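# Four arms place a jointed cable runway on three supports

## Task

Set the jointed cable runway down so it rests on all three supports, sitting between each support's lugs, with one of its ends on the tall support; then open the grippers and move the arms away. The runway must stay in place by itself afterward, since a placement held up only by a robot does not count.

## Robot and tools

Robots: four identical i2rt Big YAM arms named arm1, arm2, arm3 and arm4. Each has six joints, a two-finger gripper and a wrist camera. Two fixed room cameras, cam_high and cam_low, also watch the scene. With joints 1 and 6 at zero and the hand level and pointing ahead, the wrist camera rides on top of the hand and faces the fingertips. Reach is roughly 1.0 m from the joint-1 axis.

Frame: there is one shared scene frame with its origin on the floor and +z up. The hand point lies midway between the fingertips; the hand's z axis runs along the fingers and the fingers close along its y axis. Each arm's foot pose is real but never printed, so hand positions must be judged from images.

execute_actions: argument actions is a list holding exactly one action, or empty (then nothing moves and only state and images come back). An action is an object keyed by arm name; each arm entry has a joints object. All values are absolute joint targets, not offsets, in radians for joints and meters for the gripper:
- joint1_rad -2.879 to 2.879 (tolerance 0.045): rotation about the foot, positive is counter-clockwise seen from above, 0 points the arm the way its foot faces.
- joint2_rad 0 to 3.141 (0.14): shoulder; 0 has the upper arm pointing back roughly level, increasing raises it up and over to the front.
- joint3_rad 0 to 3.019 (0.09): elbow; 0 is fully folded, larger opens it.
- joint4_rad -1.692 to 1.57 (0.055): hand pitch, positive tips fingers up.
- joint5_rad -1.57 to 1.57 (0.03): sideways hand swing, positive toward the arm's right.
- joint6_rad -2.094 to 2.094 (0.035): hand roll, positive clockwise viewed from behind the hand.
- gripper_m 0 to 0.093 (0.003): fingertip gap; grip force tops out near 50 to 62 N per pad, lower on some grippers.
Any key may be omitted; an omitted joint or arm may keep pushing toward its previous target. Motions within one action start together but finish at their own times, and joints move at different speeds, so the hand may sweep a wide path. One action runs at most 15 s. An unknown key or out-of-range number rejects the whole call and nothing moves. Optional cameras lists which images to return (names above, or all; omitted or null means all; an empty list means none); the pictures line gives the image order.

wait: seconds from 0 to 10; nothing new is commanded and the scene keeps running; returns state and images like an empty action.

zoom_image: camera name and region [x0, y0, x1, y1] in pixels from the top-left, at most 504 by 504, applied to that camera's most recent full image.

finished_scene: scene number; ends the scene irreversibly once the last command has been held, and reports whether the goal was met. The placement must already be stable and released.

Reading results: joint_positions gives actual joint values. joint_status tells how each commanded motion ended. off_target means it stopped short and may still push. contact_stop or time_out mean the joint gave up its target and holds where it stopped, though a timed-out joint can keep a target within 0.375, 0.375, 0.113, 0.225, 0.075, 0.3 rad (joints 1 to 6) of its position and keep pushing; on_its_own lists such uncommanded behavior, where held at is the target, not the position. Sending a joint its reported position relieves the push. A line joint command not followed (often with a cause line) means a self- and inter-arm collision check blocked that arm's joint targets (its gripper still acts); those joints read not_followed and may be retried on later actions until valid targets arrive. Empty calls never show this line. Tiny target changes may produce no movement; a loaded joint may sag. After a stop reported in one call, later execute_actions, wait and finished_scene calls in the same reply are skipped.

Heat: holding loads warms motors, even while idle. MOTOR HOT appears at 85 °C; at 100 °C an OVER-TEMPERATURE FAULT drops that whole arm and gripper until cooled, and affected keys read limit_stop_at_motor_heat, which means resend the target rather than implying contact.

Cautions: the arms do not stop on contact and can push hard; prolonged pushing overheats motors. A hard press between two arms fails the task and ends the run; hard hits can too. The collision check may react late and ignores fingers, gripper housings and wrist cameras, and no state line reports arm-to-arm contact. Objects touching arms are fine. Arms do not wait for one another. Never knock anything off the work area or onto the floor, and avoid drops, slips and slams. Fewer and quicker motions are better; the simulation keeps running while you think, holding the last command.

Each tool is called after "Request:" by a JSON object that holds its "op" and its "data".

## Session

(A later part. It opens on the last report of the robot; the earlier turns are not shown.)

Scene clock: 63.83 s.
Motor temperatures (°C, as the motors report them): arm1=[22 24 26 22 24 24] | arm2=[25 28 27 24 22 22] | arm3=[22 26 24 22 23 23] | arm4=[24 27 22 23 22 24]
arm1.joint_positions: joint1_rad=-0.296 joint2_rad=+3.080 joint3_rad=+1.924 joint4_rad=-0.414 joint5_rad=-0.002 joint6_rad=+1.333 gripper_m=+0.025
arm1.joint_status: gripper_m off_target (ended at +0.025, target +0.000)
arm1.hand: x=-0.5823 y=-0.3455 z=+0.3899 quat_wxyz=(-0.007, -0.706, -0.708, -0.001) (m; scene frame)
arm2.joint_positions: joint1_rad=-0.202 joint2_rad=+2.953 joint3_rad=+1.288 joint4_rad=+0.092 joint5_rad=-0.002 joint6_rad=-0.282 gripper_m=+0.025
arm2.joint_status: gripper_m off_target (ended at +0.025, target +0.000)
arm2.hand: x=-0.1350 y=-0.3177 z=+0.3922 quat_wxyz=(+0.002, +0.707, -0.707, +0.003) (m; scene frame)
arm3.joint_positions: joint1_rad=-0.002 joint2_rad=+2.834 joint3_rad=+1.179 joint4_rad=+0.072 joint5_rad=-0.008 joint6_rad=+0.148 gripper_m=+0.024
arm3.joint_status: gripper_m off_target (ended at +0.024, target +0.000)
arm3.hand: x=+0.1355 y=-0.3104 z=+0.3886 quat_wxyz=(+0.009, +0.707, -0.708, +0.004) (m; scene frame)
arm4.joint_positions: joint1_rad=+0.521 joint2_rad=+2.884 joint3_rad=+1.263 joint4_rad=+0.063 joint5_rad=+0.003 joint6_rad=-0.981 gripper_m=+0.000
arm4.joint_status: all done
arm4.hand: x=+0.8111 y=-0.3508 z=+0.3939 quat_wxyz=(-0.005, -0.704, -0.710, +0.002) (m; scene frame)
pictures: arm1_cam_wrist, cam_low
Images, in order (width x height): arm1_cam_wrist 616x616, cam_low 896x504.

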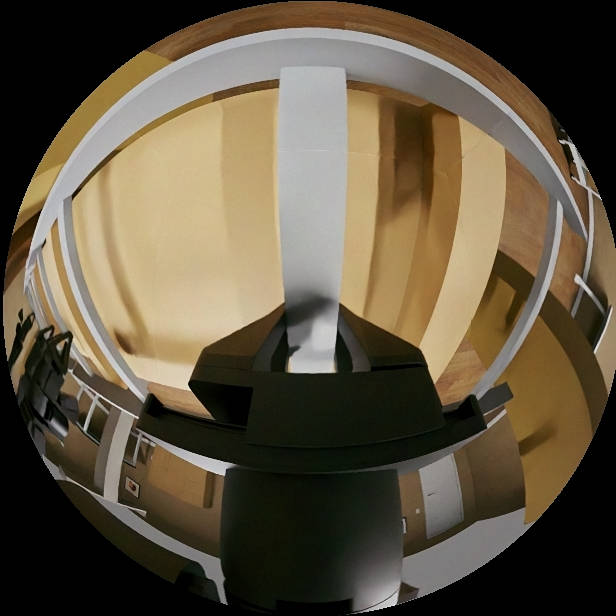

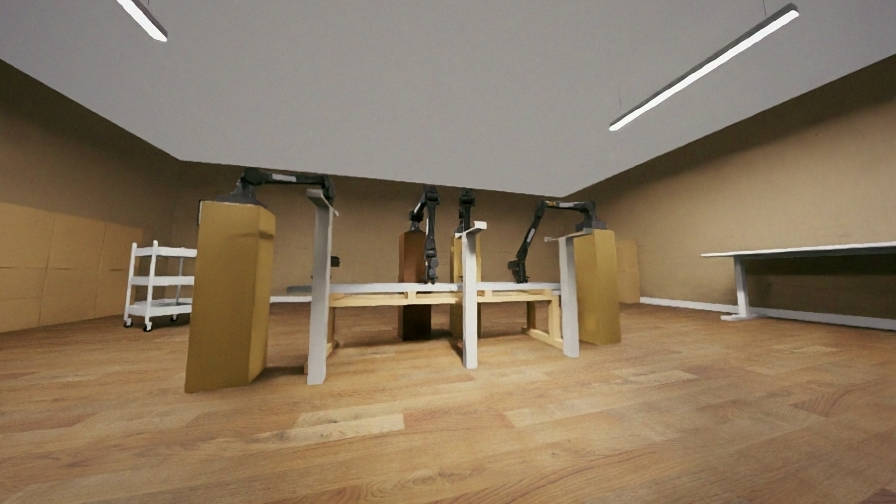

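Arm4 landed on the rung; retry.

Request:
{"op": "execute_actions", "data": {"actions": [{"arm4":{"joints":{"gripper_m":0.093,"joint2_rad":2.74,"joint3_rad":1.1,"joint4_rad":0.07}}}], "cameras": []}}

Request:
{"op": "execute_actions", "data": {"actions": [{"arm4":{"joints":{"joint2_rad":2.9,"joint3_rad":1.21,"joint4_rad":0.12}}}], "cameras": []}}

Request:
{"op": "execute_actions", "data": {"actions": [{"arm4":{"joints":{"gripper_m":0}}}], "cameras": ["arm4_cam_wrist"]}}

Scene clock: 68.63 s.
Motor temperatures (°C, as the motors report them): arm1=[22 25 26 22 24 24] | arm2=[25 28 27 24 22 22] | arm3=[22 26 24 22 23 23] | arm4=[24 26 22 23 22 24]
arm1.joint_positions: joint1_rad=-0.296 joint2_rad=+3.080 joint3_rad=+1.924 joint4_rad=-0.414 joint5_rad=-0.002 joint6_rad=+1.333 gripper_m=+0.025
arm1.joint_status: not commanded
arm1.hand: x=-0.5823 y=-0.3455 z=+0.3899 quat_wxyz=(-0.007, -0.706, -0.708, -0.001) (m; scene frame)
arm2.joint_positions: joint1_rad=-0.202 joint2_rad=+2.953 joint3_rad=+1.288 joint4_rad=+0.092 joint5_rad=-0.002 joint6_rad=-0.282 gripper_m=+0.025
arm2.joint_status: not commanded
arm2.hand: x=-0.1350 y=-0.3177 z=+0.3922 quat_wxyz=(+0.002, +0.707, -0.707, +0.003) (m; scene frame)
arm3.joint_positions: joint1_rad=-0.002 joint2_rad=+2.834 joint3_rad=+1.179 joint4_rad=+0.072 joint5_rad=-0.008 joint6_rad=+0.148 gripper_m=+0.024
arm3.joint_status: not commanded
arm3.hand: x=+0.1355 y=-0.3104 z=+0.3886 quat_wxyz=(+0.009, +0.707, -0.708, +0.004) (m; scene frame)
arm4.joint_positions: joint1_rad=+0.511 joint2_rad=+2.743 joint3_rad=+1.096 joint4_rad=+0.079 joint5_rad=+0.002 joint6_rad=-0.979 gripper_m=+0.093
arm4.joint_status: all done
arm4.hand: x=+0.8248 y=-0.3364 z=+0.4483 quat_wxyz=(-0.007, -0.708, -0.706, -0.003) (m; scene frame)
pictures: none
No camera images: the call's "cameras" was empty. Leave "cameras" out to get every camera's image.

Scene clock: 69.67 s.
Motor temperatures (°C, as the motors report them): arm1=[22 25 26 22 24 24] | arm2=[25 28 27 24 22 22] | arm3=[22 26 24 22 23 23] | arm4=[24 26 22 23 22 24]
arm1.joint_positions: joint1_rad=-0.296 joint2_rad=+3.080 joint3_rad=+1.924 joint4_rad=-0.414 joint5_rad=-0.002 joint6_rad=+1.333 gripper_m=+0.025
arm1.joint_status: not commanded
arm1.hand: x=-0.5823 y=-0.3455 z=+0.3899 quat_wxyz=(-0.007, -0.706, -0.708, -0.001) (m; scene frame)
arm2.joint_positions: joint1_rad=-0.202 joint2_rad=+2.953 joint3_rad=+1.288 joint4_rad=+0.092 joint5_rad=-0.002 joint6_rad=-0.282 gripper_m=+0.025
arm2.joint_status: not commanded
arm2.hand: x=-0.1350 y=-0.3177 z=+0.3922 quat_wxyz=(+0.002, +0.707, -0.707, +0.003) (m; scene frame)
arm3.joint_positions: joint1_rad=-0.002 joint2_rad=+2.834 joint3_rad=+1.179 joint4_rad=+0.072 joint5_rad=-0.008 joint6_rad=+0.148 gripper_m=+0.024
arm3.joint_status: not commanded
arm3.hand: x=+0.1355 y=-0.3104 z=+0.3886 quat_wxyz=(+0.009, +0.707, -0.708, +0.004) (m; scene frame)
arm4.joint_positions: joint1_rad=+0.511 joint2_rad=+2.903 joint3_rad=+1.208 joint4_rad=+0.112 joint5_rad=+0.002 joint6_rad=-0.979 gripper_m=+0.093
arm4.joint_status: all done
arm4.hand: x=+0.8366 y=-0.3295 z=+0.3896 quat_wxyz=(-0.008, -0.708, -0.706, -0.010) (m; scene frame)
pictures: none
No camera images: the call's "cameras" was empty. Leave "cameras" out to get every camera's image.

Scene clock: 70.37 s.
Motor temperatures (°C, as the motors report them): arm1=[22 25 26 22 24 24] | arm2=[25 28 27 24 22 22] | arm3=[22 26 24 22 23 23] | arm4=[24 26 22 23 22 24]
arm1.joint_positions: joint1_rad=-0.296 joint2_rad=+3.080 joint3_rad=+1.924 joint4_rad=-0.414 joint5_rad=-0.002 joint6_rad=+1.333 gripper_m=+0.025
arm1.joint_status: not commanded
arm1.hand: x=-0.5823 y=-0.3455 z=+0.3899 quat_wxyz=(-0.007, -0.706, -0.708, -0.001) (m; scene frame)
arm2.joint_positions: joint1_rad=-0.202 joint2_rad=+2.953 joint3_rad=+1.288 joint4_rad=+0.092 joint5_rad=-0.002 joint6_rad=-0.282 gripper_m=+0.025
arm2.joint_status: not commanded
arm2.hand: x=-0.1350 y=-0.3177 z=+0.3922 quat_wxyz=(+0.002, +0.707, -0.707, +0.003) (m; scene frame)
arm3.joint_positions: joint1_rad=-0.002 joint2_rad=+2.834 joint3_rad=+1.179 joint4_rad=+0.072 joint5_rad=-0.007 joint6_rad=+0.148 gripper_m=+0.024
arm3.joint_status: not commanded
arm3.hand: x=+0.1355 y=-0.3103 z=+0.3886 quat_wxyz=(+0.008, +0.706, -0.708, +0.004) (m; scene frame)
arm4.joint_positions: joint1_rad=+0.510 joint2_rad=+2.903 joint3_rad=+1.215 joint4_rad=+0.117 joint5_rad=+0.007 joint6_rad=-0.977 gripper_m=+0.024
arm4.joint_status: gripper_m off_target (ended at +0.024, target +0.000)
arm4.hand: x=+0.8315 y=-0.3315 z=+0.3893 quat_wxyz=(-0.004, -0.709, -0.705, -0.005) (m; scene frame)
pictures: arm4_cam_wrist
Images, in order (width x height): arm4_cam_wrist 616x616.

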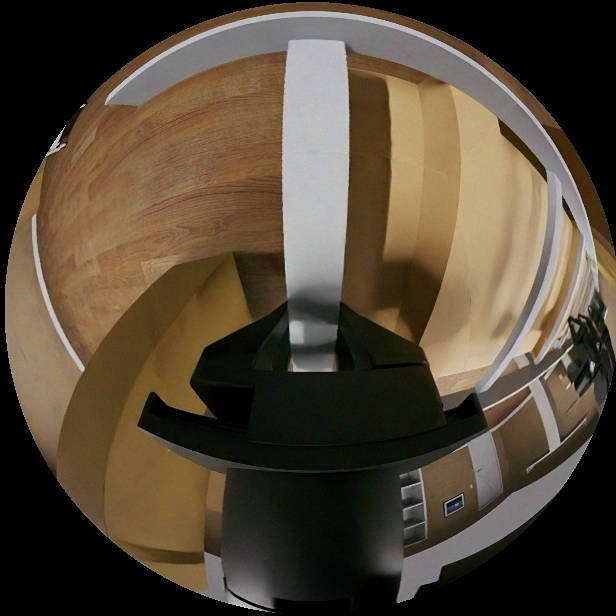

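Request:
{"op": "execute_actions", "data": {"actions": [{"arm1":{"joints":{"joint2_rad":2.77,"joint3_rad":1.69,"joint4_rad":-0.5}},"arm2":{"joints":{"joint2_rad":2.6,"joint3_rad":1.03,"joint4_rad":0}},"arm3":{"joints":{"joint2_rad":2.48,"joint3_rad":0.95,"joint4_rad":-0.05}},"arm4":{"joints":{"joint2_rad":2.55,"joint3_rad":0.95,"joint4_rad":0.02}}}], "cameras": []}}

Request:
{"op": "execute_actions", "data": {"actions": [{"arm1":{"joints":{"joint2_rad":2.47,"joint3_rad":1.53,"joint4_rad":-0.62}},"arm2":{"joints":{"joint2_rad":2.24,"joint3_rad":0.84,"joint4_rad":-0.17}},"arm3":{"joints":{"joint2_rad":2.1,"joint3_rad":0.8,"joint4_rad":-0.27}},"arm4":{"joints":{"joint2_rad":2.16,"joint3_rad":0.78,"joint4_rad":-0.18}}}], "cameras": ["cam_low","cam_high"]}}

Scene clock: 89.30 s.
Motor temperatures (°C, as the motors report them): arm1=[22 26 26 22 24 24] | arm2=[25 28 27 24 22 22] | arm3=[22 26 24 22 23 23] | arm4=[24 27 22 23 22 24]
arm1.joint_positions: joint1_rad=-0.297 joint2_rad=+2.830 joint3_rad=+1.694 joint4_rad=-0.451 joint5_rad=-0.009 joint6_rad=+1.328 gripper_m=+0.025
arm1.joint_status: all done
arm1.hand: x=-0.5808 y=-0.3439 z=+0.4895 quat_wxyz=(+0.002, -0.705, -0.710, +0.000) (m; scene frame)
arm2.joint_positions: joint1_rad=-0.198 joint2_rad=+2.659 joint3_rad=+1.049 joint4_rad=+0.030 joint5_rad=+0.012 joint6_rad=-0.278 gripper_m=+0.025
arm2.joint_status: all done
arm2.hand: x=-0.1339 y=-0.3159 z=+0.5022 quat_wxyz=(+0.002, +0.707, -0.707, +0.011) (m; scene frame)
arm3.joint_positions: joint1_rad=-0.001 joint2_rad=+2.526 joint3_rad=+0.964 joint4_rad=-0.025 joint5_rad=+0.001 joint6_rad=+0.150 gripper_m=+0.024
arm3.joint_status: all done
arm3.hand: x=+0.1364 y=-0.3082 z=+0.5008 quat_wxyz=(+0.006, +0.706, -0.708, +0.009) (m; scene frame)
arm4.joint_positions: joint1_rad=+0.511 joint2_rad=+2.600 joint3_rad=+0.974 joint4_rad=+0.044 joint5_rad=+0.013 joint6_rad=-0.976 gripper_m=+0.024
arm4.joint_status: all done
arm4.hand: x=+0.8324 y=-0.3284 z=+0.5006 quat_wxyz=(-0.003, -0.709, -0.705, -0.011) (m; scene frame)
pictures: none
No camera images: the call's "cameras" was empty. Leave "cameras" out to get every camera's image.

Scene clock: 90.47 s.
Motor temperatures (°C, as the motors report them): arm1=[22 26 26 23 24 24] | arm2=[25 28 27 24 22 22] | arm3=[22 26 24 22 23 23] | arm4=[24 27 22 23 22 24]
arm1.joint_positions: joint1_rad=-0.303 joint2_rad=+2.537 joint3_rad=+1.515 joint4_rad=-0.579 joint5_rad=-0.007 joint6_rad=+1.320 gripper_m=+0.025
arm1.joint_status: all done
arm1.hand: x=-0.5797 y=-0.3471 z=+0.6176 quat_wxyz=(+0.007, -0.704, -0.710, +0.005) (m; scene frame)
arm2.joint_positions: joint1_rad=-0.204 joint2_rad=+2.296 joint3_rad=+0.851 joint4_rad=-0.134 joint5_rad=+0.013 joint6_rad=-0.285 gripper_m=+0.025
arm2.joint_status: all done
arm2.hand: x=-0.1327 y=-0.3173 z=+0.6278 quat_wxyz=(+0.001, +0.708, -0.707, +0.011) (m; scene frame)
arm3.joint_positions: joint1_rad=-0.002 joint2_rad=+2.151 joint3_rad=+0.807 joint4_rad=-0.240 joint5_rad=+0.003 joint6_rad=+0.146 gripper_m=+0.024
arm3.joint_status: all done
arm3.hand: x=+0.1373 y=-0.3078 z=+0.6269 quat_wxyz=(+0.004, +0.707, -0.707, +0.008) (m; scene frame)
arm4.joint_positions: joint1_rad=+0.515 joint2_rad=+2.221 joint3_rad=+0.790 joint4_rad=-0.153 joint5_rad=+0.013 joint6_rad=-0.976 gripper_m=+0.024
arm4.joint_status: all done
arm4.hand: x=+0.8328 y=-0.3274 z=+0.6271 quat_wxyz=(-0.003, -0.708, -0.706, -0.012) (m; scene frame)
pictures: cam_high, cam_low
Images, in order (width x height): cam_high 896x504, cam_low 896x504.

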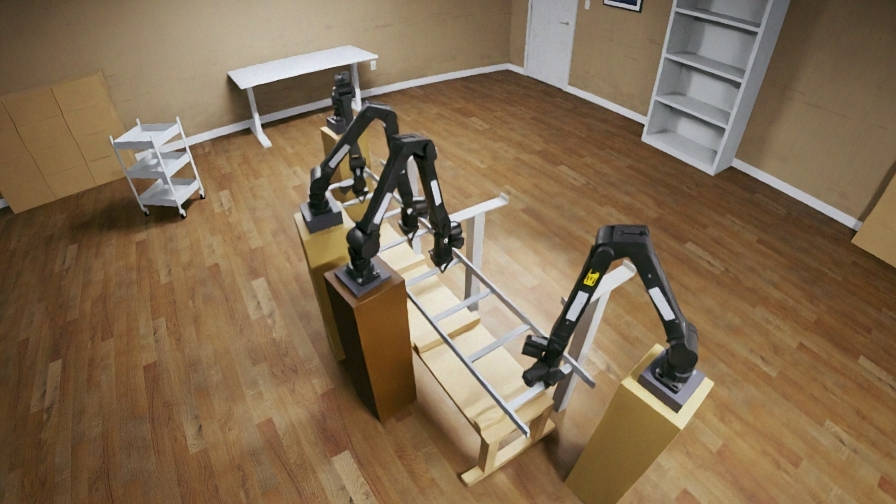

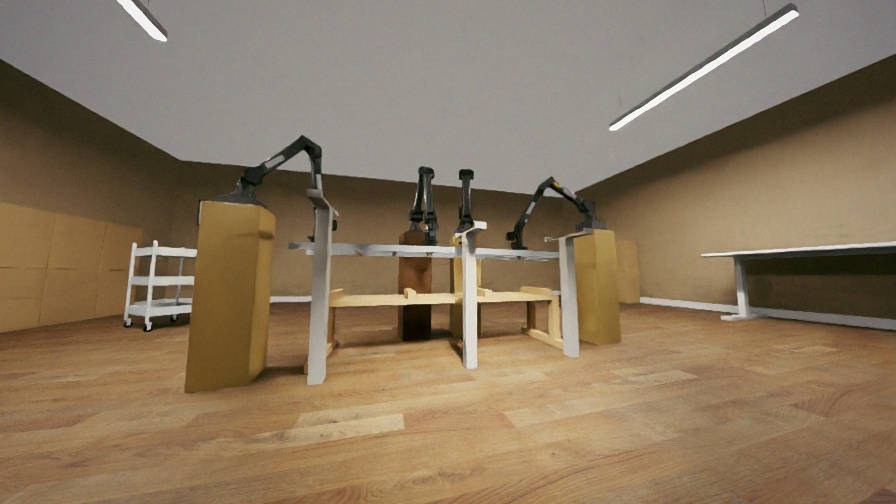

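Request:
{"op": "execute_actions", "data": {"actions": [{"arm1":{"joints":{"joint1_rad":-0.36,"joint6_rad":1.27,"joint3_rad":1.56}},"arm2":{"joints":{"joint3_rad":0.76,"joint4_rad":-0.09}},"arm3":{"joints":{"joint3_rad":0.72,"joint4_rad":-0.19}},"arm4":{"joints":{"joint1_rad":0.59,"joint6_rad":-0.9,"joint3_rad":0.82}}}], "cameras": []}}

Request:
{"op": "execute_actions", "data": {"actions": [{"arm1":{"joints":{"joint2_rad":2.22,"joint3_rad":1.54,"joint4_rad":-0.88}},"arm2":{"joints":{"joint2_rad":1.76,"joint3_rad":0.66,"joint4_rad":-0.47}},"arm3":{"joints":{"joint2_rad":1.64,"joint3_rad":0.67,"joint4_rad":-0.6}},"arm4":{"joints":{"joint2_rad":1.76,"joint3_rad":0.78,"joint4_rad":-0.58}}}], "cameras": ["cam_low","cam_high"]}}

Request:
{"op": "execute_actions", "data": {"actions": [{"arm1":{"joints":{"joint2_rad":2.02,"joint3_rad":1.67,"joint4_rad":-1.21}},"arm2":{"joints":{"joint2_rad":1.35,"joint3_rad":0.76,"joint4_rad":-0.98}},"arm3":{"joints":{"joint2_rad":1.27,"joint3_rad":0.83,"joint4_rad":-1.13}},"arm4":{"joints":{"joint2_rad":1.43,"joint3_rad":0.93,"joint4_rad":-1.06}}}]}}

Scene clock: 108.13 s.
Motor temperatures (°C, as the motors report them): arm1=[22 28 26 23 25 24] | arm2=[25 29 27 24 22 22] | arm3=[22 27 24 22 23 23] | arm4=[24 27 22 23 22 24]
arm1.joint_positions: joint1_rad=-0.363 joint2_rad=+2.537 joint3_rad=+1.529 joint4_rad=-0.579 joint5_rad=-0.003 joint6_rad=+1.259 gripper_m=+0.025
arm1.joint_status: all done
arm1.hand: x=-0.5812 y=-0.3824 z=+0.6207 quat_wxyz=(+0.001, -0.703, -0.711, +0.002) (m; scene frame)
arm2.joint_positions: joint1_rad=-0.222 joint2_rad=+2.296 joint3_rad=+0.773 joint4_rad=-0.069 joint5_rad=+0.019 joint6_rad=-0.304 gripper_m=+0.025
arm2.joint_status: all done
arm2.hand: x=-0.1353 y=-0.3514 z=+0.6253 quat_wxyz=(+0.006, +0.708, -0.706, +0.017) (m; scene frame)
arm3.joint_positions: joint1_rad=+0.012 joint2_rad=+2.144 joint3_rad=+0.725 joint4_rad=-0.178 joint5_rad=-0.005 joint6_rad=+0.155 gripper_m=+0.024
arm3.joint_status: all done
arm3.hand: x=+0.1360 y=-0.3415 z=+0.6236 quat_wxyz=(+0.011, +0.709, -0.705, +0.010) (m; scene frame)
arm4.joint_positions: joint1_rad=+0.580 joint2_rad=+2.221 joint3_rad=+0.827 joint4_rad=-0.163 joint5_rad=+0.010 joint6_rad=-0.912 gripper_m=+0.024
arm4.joint_status: all done
arm4.hand: x=+0.8305 y=-0.3593 z=+0.6295 quat_wxyz=(-0.002, -0.707, -0.707, +0.002) (m; scene frame)
pictures: none
No camera images: the call's "cameras" was empty. Leave "cameras" out to get every camera's image.

Scene clock: 109.27 s.
Motor temperatures (°C, as the motors report them): arm1=[22 28 26 23 25 24] | arm2=[25 29 27 24 22 22] | arm3=[22 27 24 22 23 23] | arm4=[24 28 22 23 22 24]
arm1.joint_positions: joint1_rad=-0.372 joint2_rad=+2.287 joint3_rad=+1.502 joint4_rad=-0.845 joint5_rad=-0.005 joint6_rad=+1.243 gripper_m=+0.025
arm1.joint_status: all done
arm1.hand: x=-0.5788 y=-0.3876 z=+0.7563 quat_wxyz=(+0.020, -0.701, -0.713, +0.011) (m; scene frame)
arm2.joint_positions: joint1_rad=-0.230 joint2_rad=+1.824 joint3_rad=+0.669 joint4_rad=-0.418 joint5_rad=+0.025 joint6_rad=-0.314 gripper_m=+0.025
arm2.joint_status: all done
arm2.hand: x=-0.1323 y=-0.3520 z=+0.7689 quat_wxyz=(-0.004, +0.708, -0.706, +0.015) (m; scene frame)
arm3.joint_positions: joint1_rad=+0.009 joint2_rad=+1.671 joint3_rad=+0.674 joint4_rad=-0.564 joint5_rad=+0.001 joint6_rad=+0.148 gripper_m=+0.024
arm3.joint_status: all done
arm3.hand: x=+0.1377 y=-0.3394 z=+0.7688 quat_wxyz=(-0.001, +0.711, -0.704, -0.002) (m; scene frame)
arm4.joint_positions: joint1_rad=+0.581 joint2_rad=+1.820 joint3_rad=+0.777 joint4_rad=-0.543 joint5_rad=+0.021 joint6_rad=-0.915 gripper_m=+0.024
arm4.joint_status: all done
arm4.hand: x=+0.8320 y=-0.3536 z=+0.7654 quat_wxyz=(+0.001, -0.706, -0.708, -0.013) (m; scene frame)
pictures: cam_high, cam_low
Images, in order (width x height): cam_high 896x504, cam_low 896x504.

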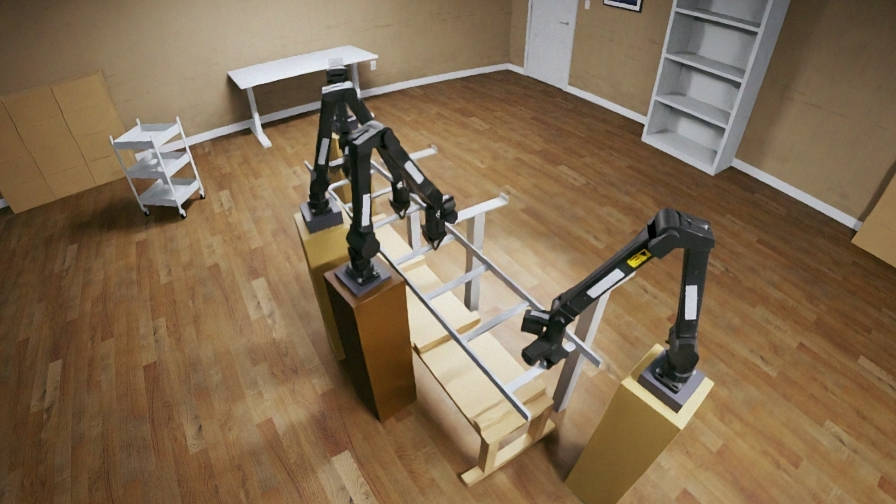

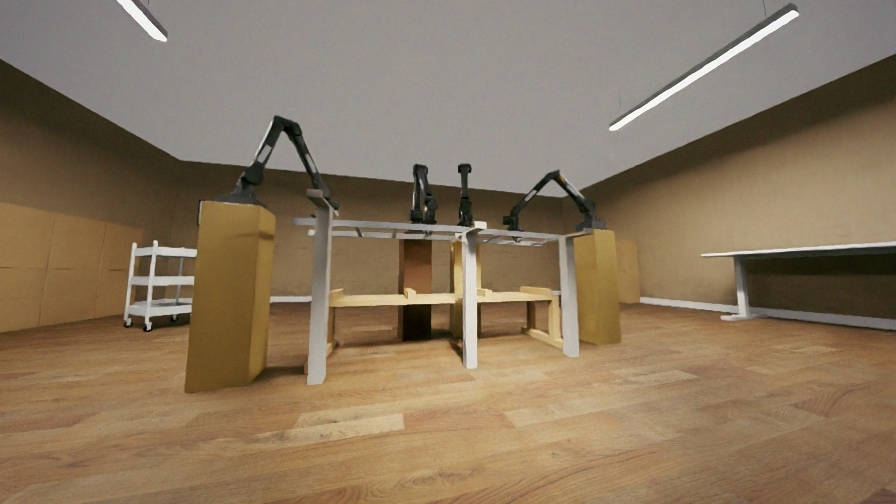

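Scene clock: 111.80 s.
Motor temperatures (°C, as the motors report them): arm1=[22 28 28 23 24 24] | arm2=[25 29 27 24 22 22] | arm3=[22 26 25 22 23 23] | arm4=[24 27 22 23 22 24]
arm1.joint_positions: joint1_rad=-0.402 joint2_rad=+2.088 joint3_rad=+1.590 joint4_rad=-1.150 joint5_rad=+0.006 joint6_rad=+1.206 gripper_m=+0.025
arm1.joint_status: joint4_rad off_target (ended at -1.150, target -1.210); the others done
arm1.hand: x=-0.5793 y=-0.4065 z=+0.8987 quat_wxyz=(+0.026, -0.698, -0.715, +0.019) (m; scene frame)
arm2.joint_positions: joint1_rad=-0.239 joint2_rad=+1.396 joint3_rad=+0.725 joint4_rad=-0.893 joint5_rad=+0.038 joint6_rad=-0.332 gripper_m=+0.025
arm2.joint_status: joint4_rad time_out (moved -0.476 of -0.562); the others done
arm2.on_its_own: joint4_rad reads -0.893 and still pushes toward -0.980 since a time_out
arm2.hand: x=-0.1319 y=-0.3650 z=+0.9161 quat_wxyz=(-0.011, +0.711, -0.703, +0.020) (m; scene frame)
arm3.joint_positions: joint1_rad=+0.011 joint2_rad=+1.300 joint3_rad=+0.797 joint4_rad=-1.046 joint5_rad=-0.008 joint6_rad=+0.143 gripper_m=+0.024
arm3.joint_status: joint4_rad time_out (moved -0.482 of -0.566); the others done
arm3.on_its_own: joint4_rad reads -1.046 and still pushes toward -1.130 since a time_out
arm3.hand: x=+0.1373 y=-0.3501 z=+0.9185 quat_wxyz=(-0.001, +0.713, -0.701, -0.009) (m; scene frame)
arm4.joint_positions: joint1_rad=+0.590 joint2_rad=+1.486 joint3_rad=+0.888 joint4_rad=-0.979 joint5_rad=+0.017 joint6_rad=-0.918 gripper_m=+0.024
arm4.joint_status: joint4_rad time_out (moved -0.435 of -0.517); the others done
arm4.on_its_own: joint4_rad reads -0.979 and still pushes toward -1.060 since a time_out
arm4.hand: x=+0.8305 y=-0.3572 z=+0.9131 quat_wxyz=(+0.000, -0.702, -0.712, -0.008) (m; scene frame)
pictures: arm1_cam_wrist, arm2_cam_wrist, arm3_cam_wrist, arm4_cam_wrist, cam_high, cam_low
Images, in order (width x height): arm1_cam_wrist 616x616, arm2_cam_wrist 616x616, arm3_cam_wrist 616x616, arm4_cam_wrist 616x616, cam_high 896x504, cam_low 896x504.

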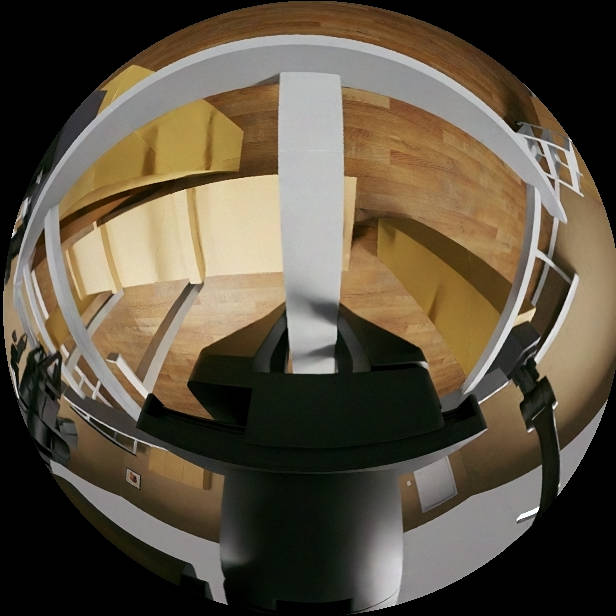

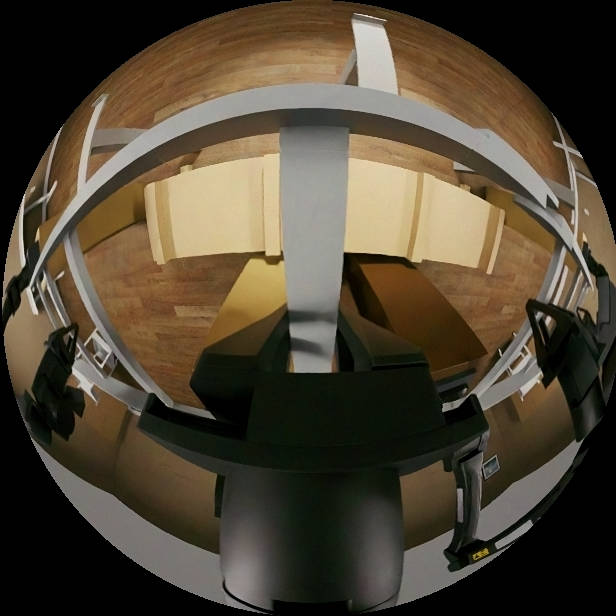

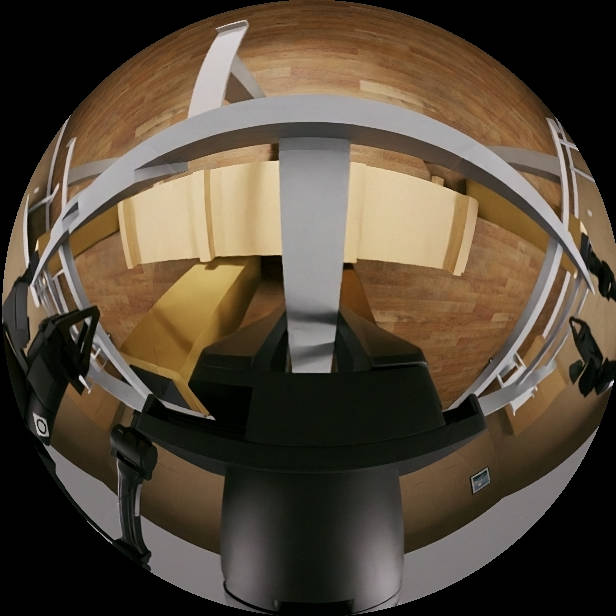

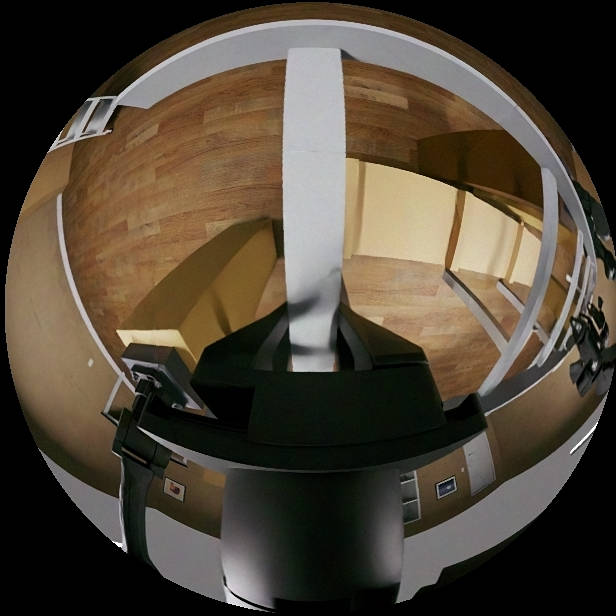

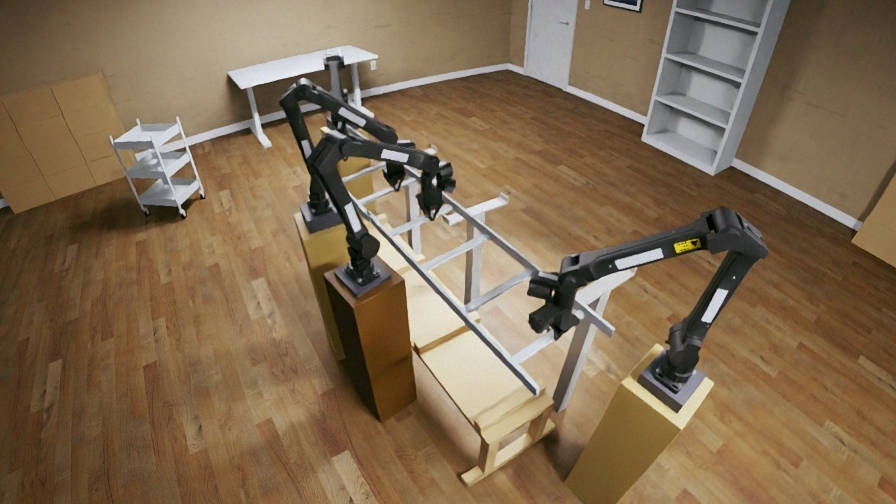

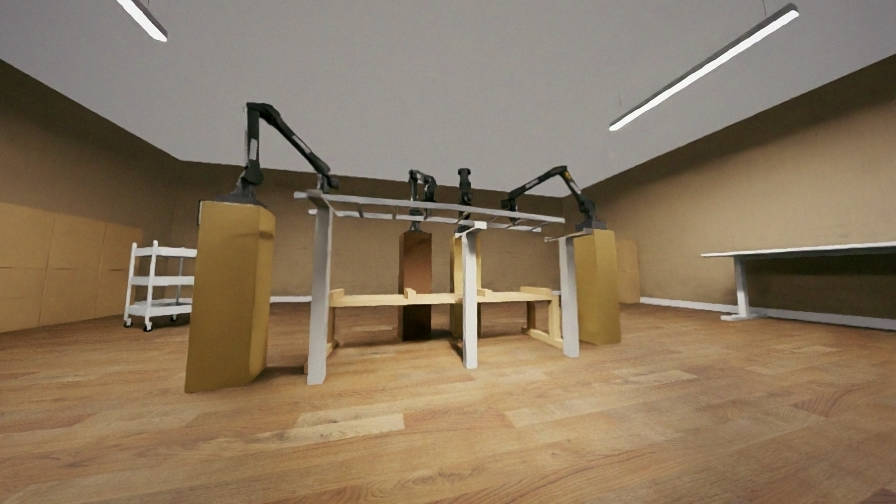

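Request:
{"op": "execute_actions", "data": {"actions": [{"arm1":{"joints":{"joint1_rad":-0.1,"joint6_rad":1.53,"joint2_rad":1.89,"joint3_rad":1.55,"joint4_rad":-1.21}},"arm2":{"joints":{"joint1_rad":-0.13,"joint6_rad":-0.22,"joint2_rad":1.66,"joint3_rad":1.22,"joint4_rad":-1.13}},"arm3":{"joints":{"joint1_rad":-0.035,"joint6_rad":0.115,"joint2_rad":1.62,"joint3_rad":1.3,"joint4_rad":-1.24}},"arm4":{"joints":{"joint1_rad":0.215,"joint6_rad":-1.27,"joint2_rad":1.23,"joint3_rad":0.81,"joint4_rad":-1.14}}}]}}

Scene clock: 135.33 s.
Motor temperatures (°C, as the motors report them): arm1=[22 29 33 23 25 25] | arm2=[25 29 31 24 25 22] | arm3=[22 26 29 22 23 23] | arm4=[24 27 26 23 22 24]
arm1.joint_positions: joint1_rad=-0.136 joint2_rad=+1.997 joint3_rad=+1.496 joint4_rad=-1.166 joint5_rad=+0.016 joint6_rad=+1.480 gripper_m=+0.025
arm1.joint_status: joint6_rad off_target (ended at +1.480, target +1.530); the others done
arm1.hand: x=-0.5803 y=-0.2543 z=+0.9180 quat_wxyz=(+0.024, -0.701, -0.712, +0.037) (m; scene frame)
arm2.joint_positions: joint1_rad=-0.152 joint2_rad=+1.744 joint3_rad=+1.180 joint4_rad=-1.051 joint5_rad=+0.021 joint6_rad=-0.234 gripper_m=+0.025
arm2.joint_status: joint4_rad time_out (moved -0.158 of -0.237); the others done
arm2.on_its_own: joint4_rad reads -1.051 and still pushes toward -1.130 since a time_out
arm2.hand: x=-0.1289 y=-0.2174 z=+0.9251 quat_wxyz=(+0.014, +0.708, -0.706, +0.024) (m; scene frame)
arm3.joint_positions: joint1_rad=-0.037 joint2_rad=+1.682 joint3_rad=+1.245 joint4_rad=-1.171 joint5_rad=+0.010 joint6_rad=+0.110 gripper_m=+0.024
arm3.joint_status: joint4_rad time_out (moved -0.125 of -0.194); the others done
arm3.on_its_own: joint4_rad reads -1.171 and still pushes toward -1.240 since a time_out
arm3.hand: x=+0.1403 y=-0.2060 z=+0.9265 quat_wxyz=(+0.009, +0.708, -0.706, +0.020) (m; scene frame)
arm4.joint_positions: joint1_rad=+0.235 joint2_rad=+1.298 joint3_rad=+0.773 joint4_rad=-1.084 joint5_rad=-0.005 joint6_rad=-1.263 gripper_m=+0.024
arm4.joint_status: joint4_rad time_out (moved -0.105 of -0.161); the others done
arm4.on_its_own: joint4_rad reads -1.084 and still pushes toward -1.140 since a time_out
arm4.hand: x=+0.8326 y=-0.2243 z=+0.9362 quat_wxyz=(-0.019, -0.705, -0.709, -0.020) (m; scene frame)
pictures: arm1_cam_wrist, arm2_cam_wrist, arm3_cam_wrist, arm4_cam_wrist, cam_high, cam_low
Images, in order (width x height): arm1_cam_wrist 616x616, arm2_cam_wrist 616x616, arm3_cam_wrist 616x616, arm4_cam_wrist 616x616, cam_high 896x504, cam_low 896x504.

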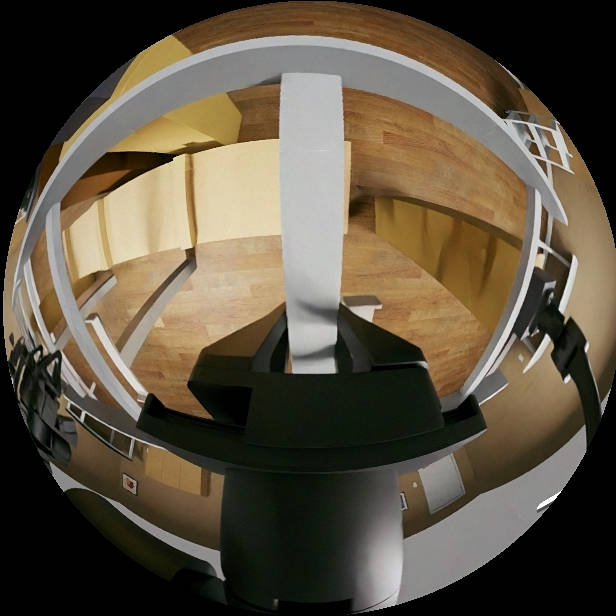

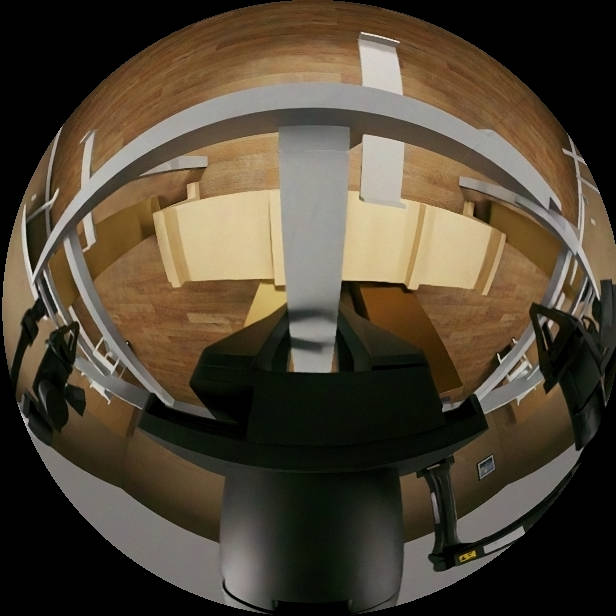

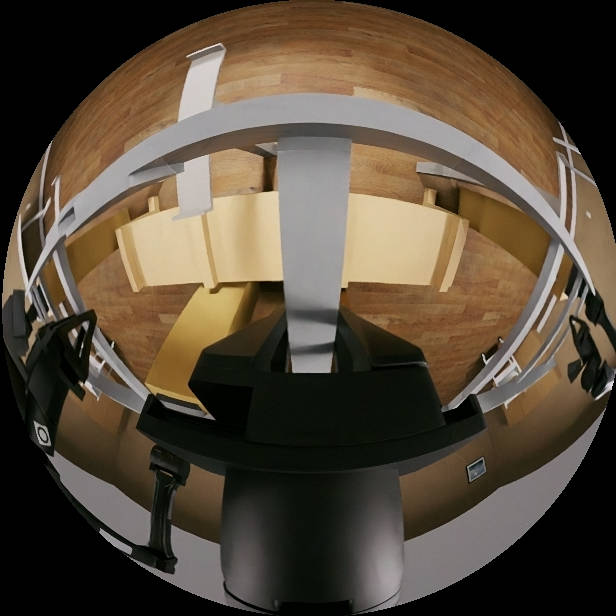

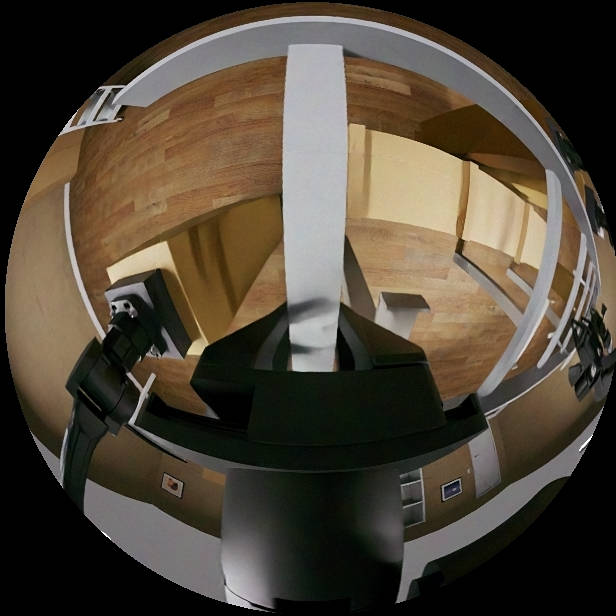

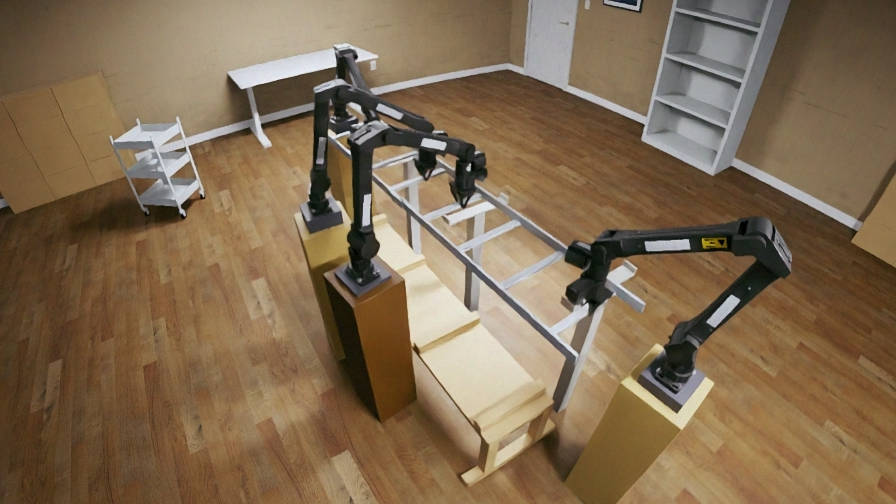

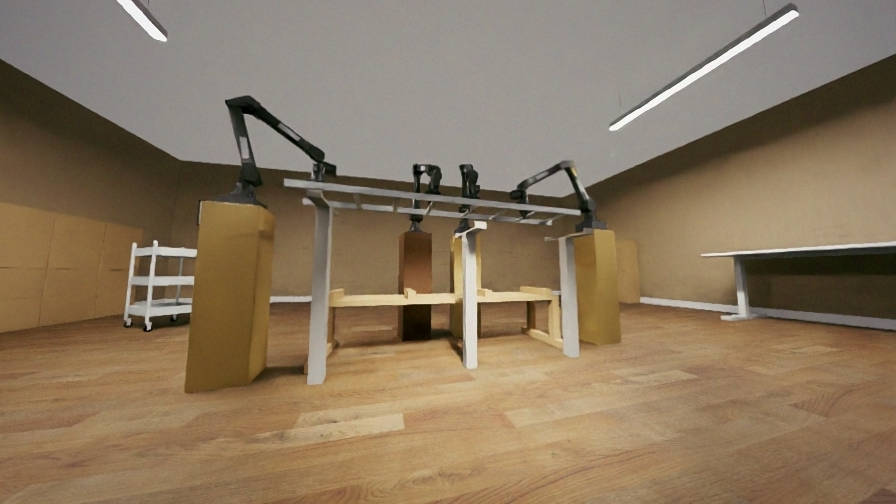

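Request:
{"op": "execute_actions", "data": {"actions": [{"arm1":{"joints":{"joint1_rad":0.07,"joint6_rad":1.7}},"arm2":{"joints":{"joint1_rad":-0.095,"joint6_rad":-0.185,"joint2_rad":1.88,"joint3_rad":1.58,"joint4_rad":-1.27}},"arm3":{"joints":{"joint1_rad":-0.05,"joint6_rad":0.1,"joint2_rad":1.87,"joint3_rad":1.68,"joint4_rad":-1.38}},"arm4":{"joints":{"joint1_rad":-0.075,"joint6_rad":-1.56}}}], "cameras": []}}

Request:
{"op": "execute_actions", "data": {"actions": [{"arm1":{"joints":{"joint1_rad":0.23,"joint6_rad":1.86}},"arm2":{"joints":{"joint1_rad":-0.07,"joint6_rad":-0.16,"joint2_rad":2.15,"joint3_rad":1.99,"joint4_rad":-1.4}},"arm3":{"joints":{"joint1_rad":-0.065,"joint6_rad":0.085,"joint2_rad":2.17,"joint3_rad":2.13,"joint4_rad":-1.52}},"arm4":{"joints":{"joint1_rad":-0.365,"joint6_rad":-1.855}}}]}}

Scene clock: 146.07 s.
Motor temperatures (°C, as the motors report them): arm1=[22 30 33 23 25 25] | arm2=[25 30 33 24 24 22] | arm3=[22 27 31 22 23 23] | arm4=[24 27 27 23 22 24]
arm1.joint_positions: joint1_rad=+0.043 joint2_rad=+1.997 joint3_rad=+1.487 joint4_rad=-1.176 joint5_rad=+0.021 joint6_rad=+1.665 gripper_m=+0.025
arm1.joint_status: all done
arm1.hand: x=-0.5874 y=-0.1569 z=+0.9142 quat_wxyz=(+0.021, -0.702, -0.710, +0.051) (m; scene frame)
arm2.joint_positions: joint1_rad=-0.107 joint2_rad=+1.990 joint3_rad=+1.517 joint4_rad=-1.183 joint5_rad=+0.009 joint6_rad=-0.186 gripper_m=+0.025
arm2.joint_status: joint4_rad time_out (moved -0.131 of -0.219); the others done
arm2.on_its_own: joint4_rad reads -1.183 and still pushes toward -1.270 since a time_out
arm2.hand: x=-0.1345 y=-0.1228 z=+0.9122 quat_wxyz=(+0.033, +0.706, -0.707, +0.031) (m; scene frame)
arm3.joint_positions: joint1_rad=-0.045 joint2_rad=+1.958 joint3_rad=+1.605 joint4_rad=-1.319 joint5_rad=+0.016 joint6_rad=+0.109 gripper_m=+0.024
arm3.joint_status: joint4_rad time_out (moved -0.148 of -0.209); the others done
arm3.on_its_own: joint4_rad reads -1.319 and still pushes toward -1.380 since a time_out
arm3.hand: x=+0.1351 y=-0.1129 z=+0.9131 quat_wxyz=(+0.027, +0.704, -0.708, +0.046) (m; scene frame)
arm4.joint_positions: joint1_rad=-0.060 joint2_rad=+1.296 joint3_rad=+0.762 joint4_rad=-1.097 joint5_rad=-0.015 joint6_rad=-1.554 gripper_m=+0.024
arm4.joint_status: all done
arm4.hand: x=+0.8254 y=-0.1371 z=+0.9331 quat_wxyz=(-0.034, -0.706, -0.707, -0.020) (m; scene frame)
pictures: none
No camera images: the call's "cameras" was empty. Leave "cameras" out to get every camera's image.

not run: a stop came earlier in this reply.

Request:
{"op": "execute_actions", "data": {"actions": [{"arm1":{"joints":{"joint1_rad":0.23,"joint6_rad":1.86}},"arm2":{"joints":{"joint1_rad":-0.07,"joint6_rad":-0.16,"joint2_rad":2.15,"joint3_rad":1.97,"joint4_rad":-1.33}},"arm3":{"joints":{"joint1_rad":-0.065,"joint6_rad":0.085,"joint2_rad":2.17,"joint3_rad":2.1,"joint4_rad":-1.45}},"arm4":{"joints":{"joint1_rad":-0.365,"joint6_rad":-1.855,"joint4_rad":-1.08}}}]}}

Scene clock: 153.73 s.
Motor temperatures (°C, as the motors report them): arm1=[22 31 34 23 25 25] | arm2=[25 32 35 24 24 22] | arm3=[22 29 33 22 24 23] | arm4=[24 27 27 23 22 24]
arm1.joint_positions: joint1_rad=+0.213 joint2_rad=+2.012 joint3_rad=+1.497 joint4_rad=-1.128 joint5_rad=+0.005 joint6_rad=+1.834 gripper_m=+0.025
arm1.joint_status: all done
arm1.hand: x=-0.5910 y=-0.0597 z=+0.9069 quat_wxyz=(+0.008, -0.703, -0.710, +0.033) (m; scene frame)
arm2.joint_positions: joint1_rad=-0.082 joint2_rad=+2.238 joint3_rad=+1.885 joint4_rad=-1.284 joint5_rad=-0.012 joint6_rad=-0.162 gripper_m=+0.025
arm2.joint_status: all done
arm2.hand: x=-0.1365 y=-0.0268 z=+0.8904 quat_wxyz=(+0.031, +0.706, -0.707, +0.018) (m; scene frame)
arm3.joint_positions: joint1_rad=-0.055 joint2_rad=+2.230 joint3_rad=+2.001 joint4_rad=-1.438 joint5_rad=+0.027 joint6_rad=+0.104 gripper_m=+0.024
arm3.joint_status: joint3_rad time_out (moved +0.395 of +0.495); the others done
arm3.on_its_own: joint3_rad reads +2.001 and still pushes toward +2.100 since a time_out
arm3.hand: x=+0.1337 y=-0.0183 z=+0.8905 quat_wxyz=(+0.021, +0.703, -0.709, +0.047) (m; scene frame)
arm4.joint_positions: joint1_rad=-0.344 joint2_rad=+1.306 joint3_rad=+0.759 joint4_rad=-1.028 joint5_rad=-0.005 joint6_rad=-1.833 gripper_m=+0.024
arm4.joint_status: all done
arm4.hand: x=+0.8216 y=-0.0477 z=+0.9278 quat_wxyz=(-0.011, -0.708, -0.706, -0.003) (m; scene frame)
pictures: arm1_cam_wrist, arm2_cam_wrist, arm3_cam_wrist, arm4_cam_wrist, cam_high, cam_low
Images, in order (width x height): arm1_cam_wrist 616x616, arm2_cam_wrist 616x616, arm3_cam_wrist 616x616, arm4_cam_wrist 616x616, cam_high 896x504, cam_low 896x504.

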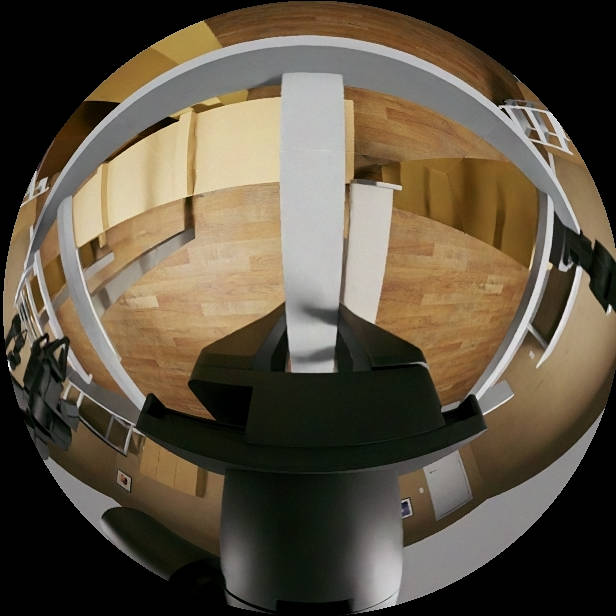

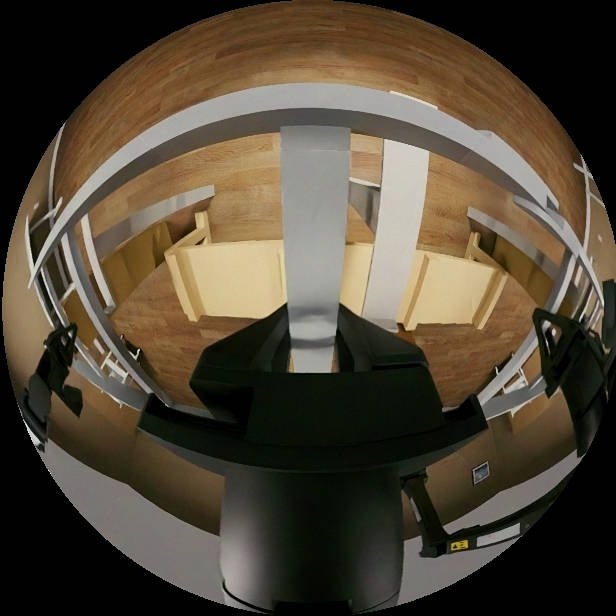

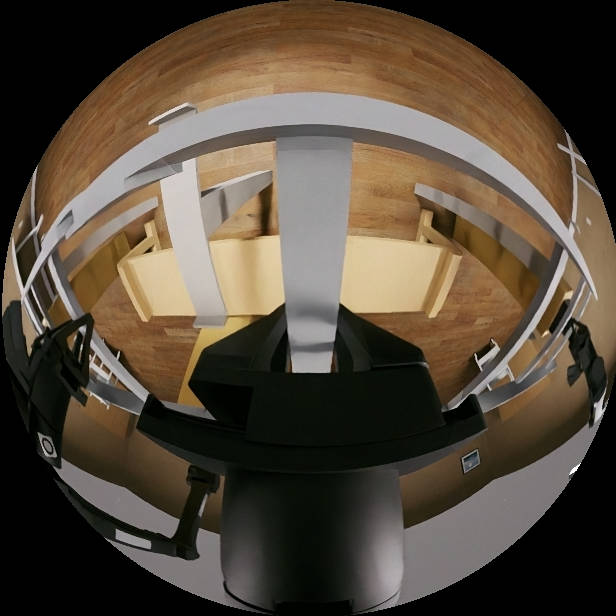

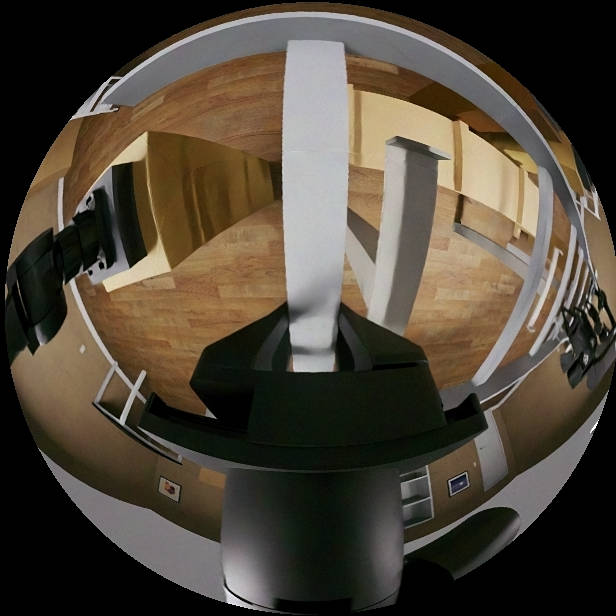

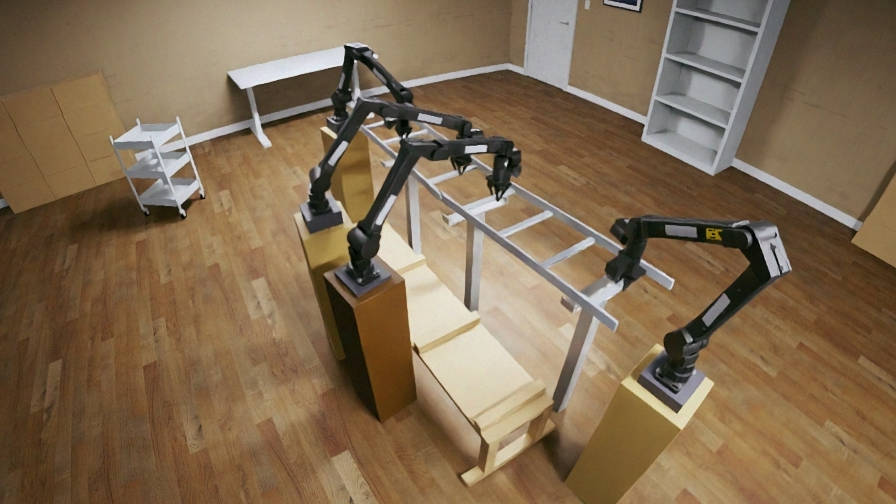

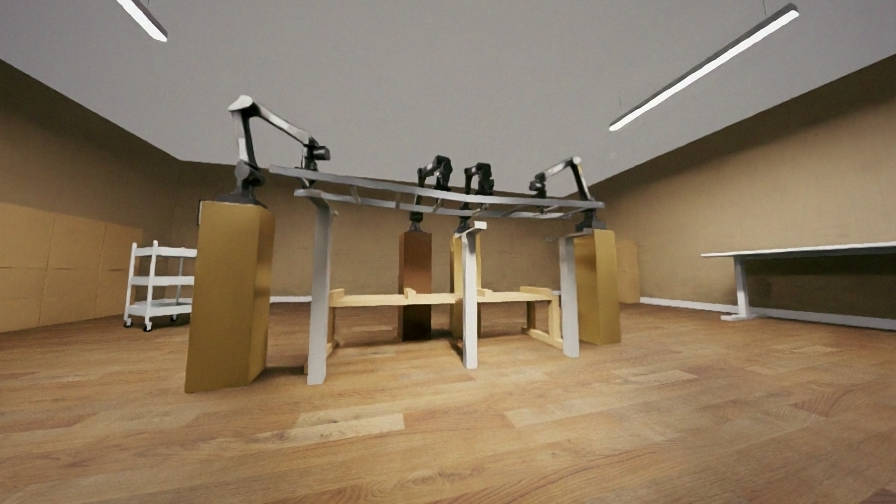

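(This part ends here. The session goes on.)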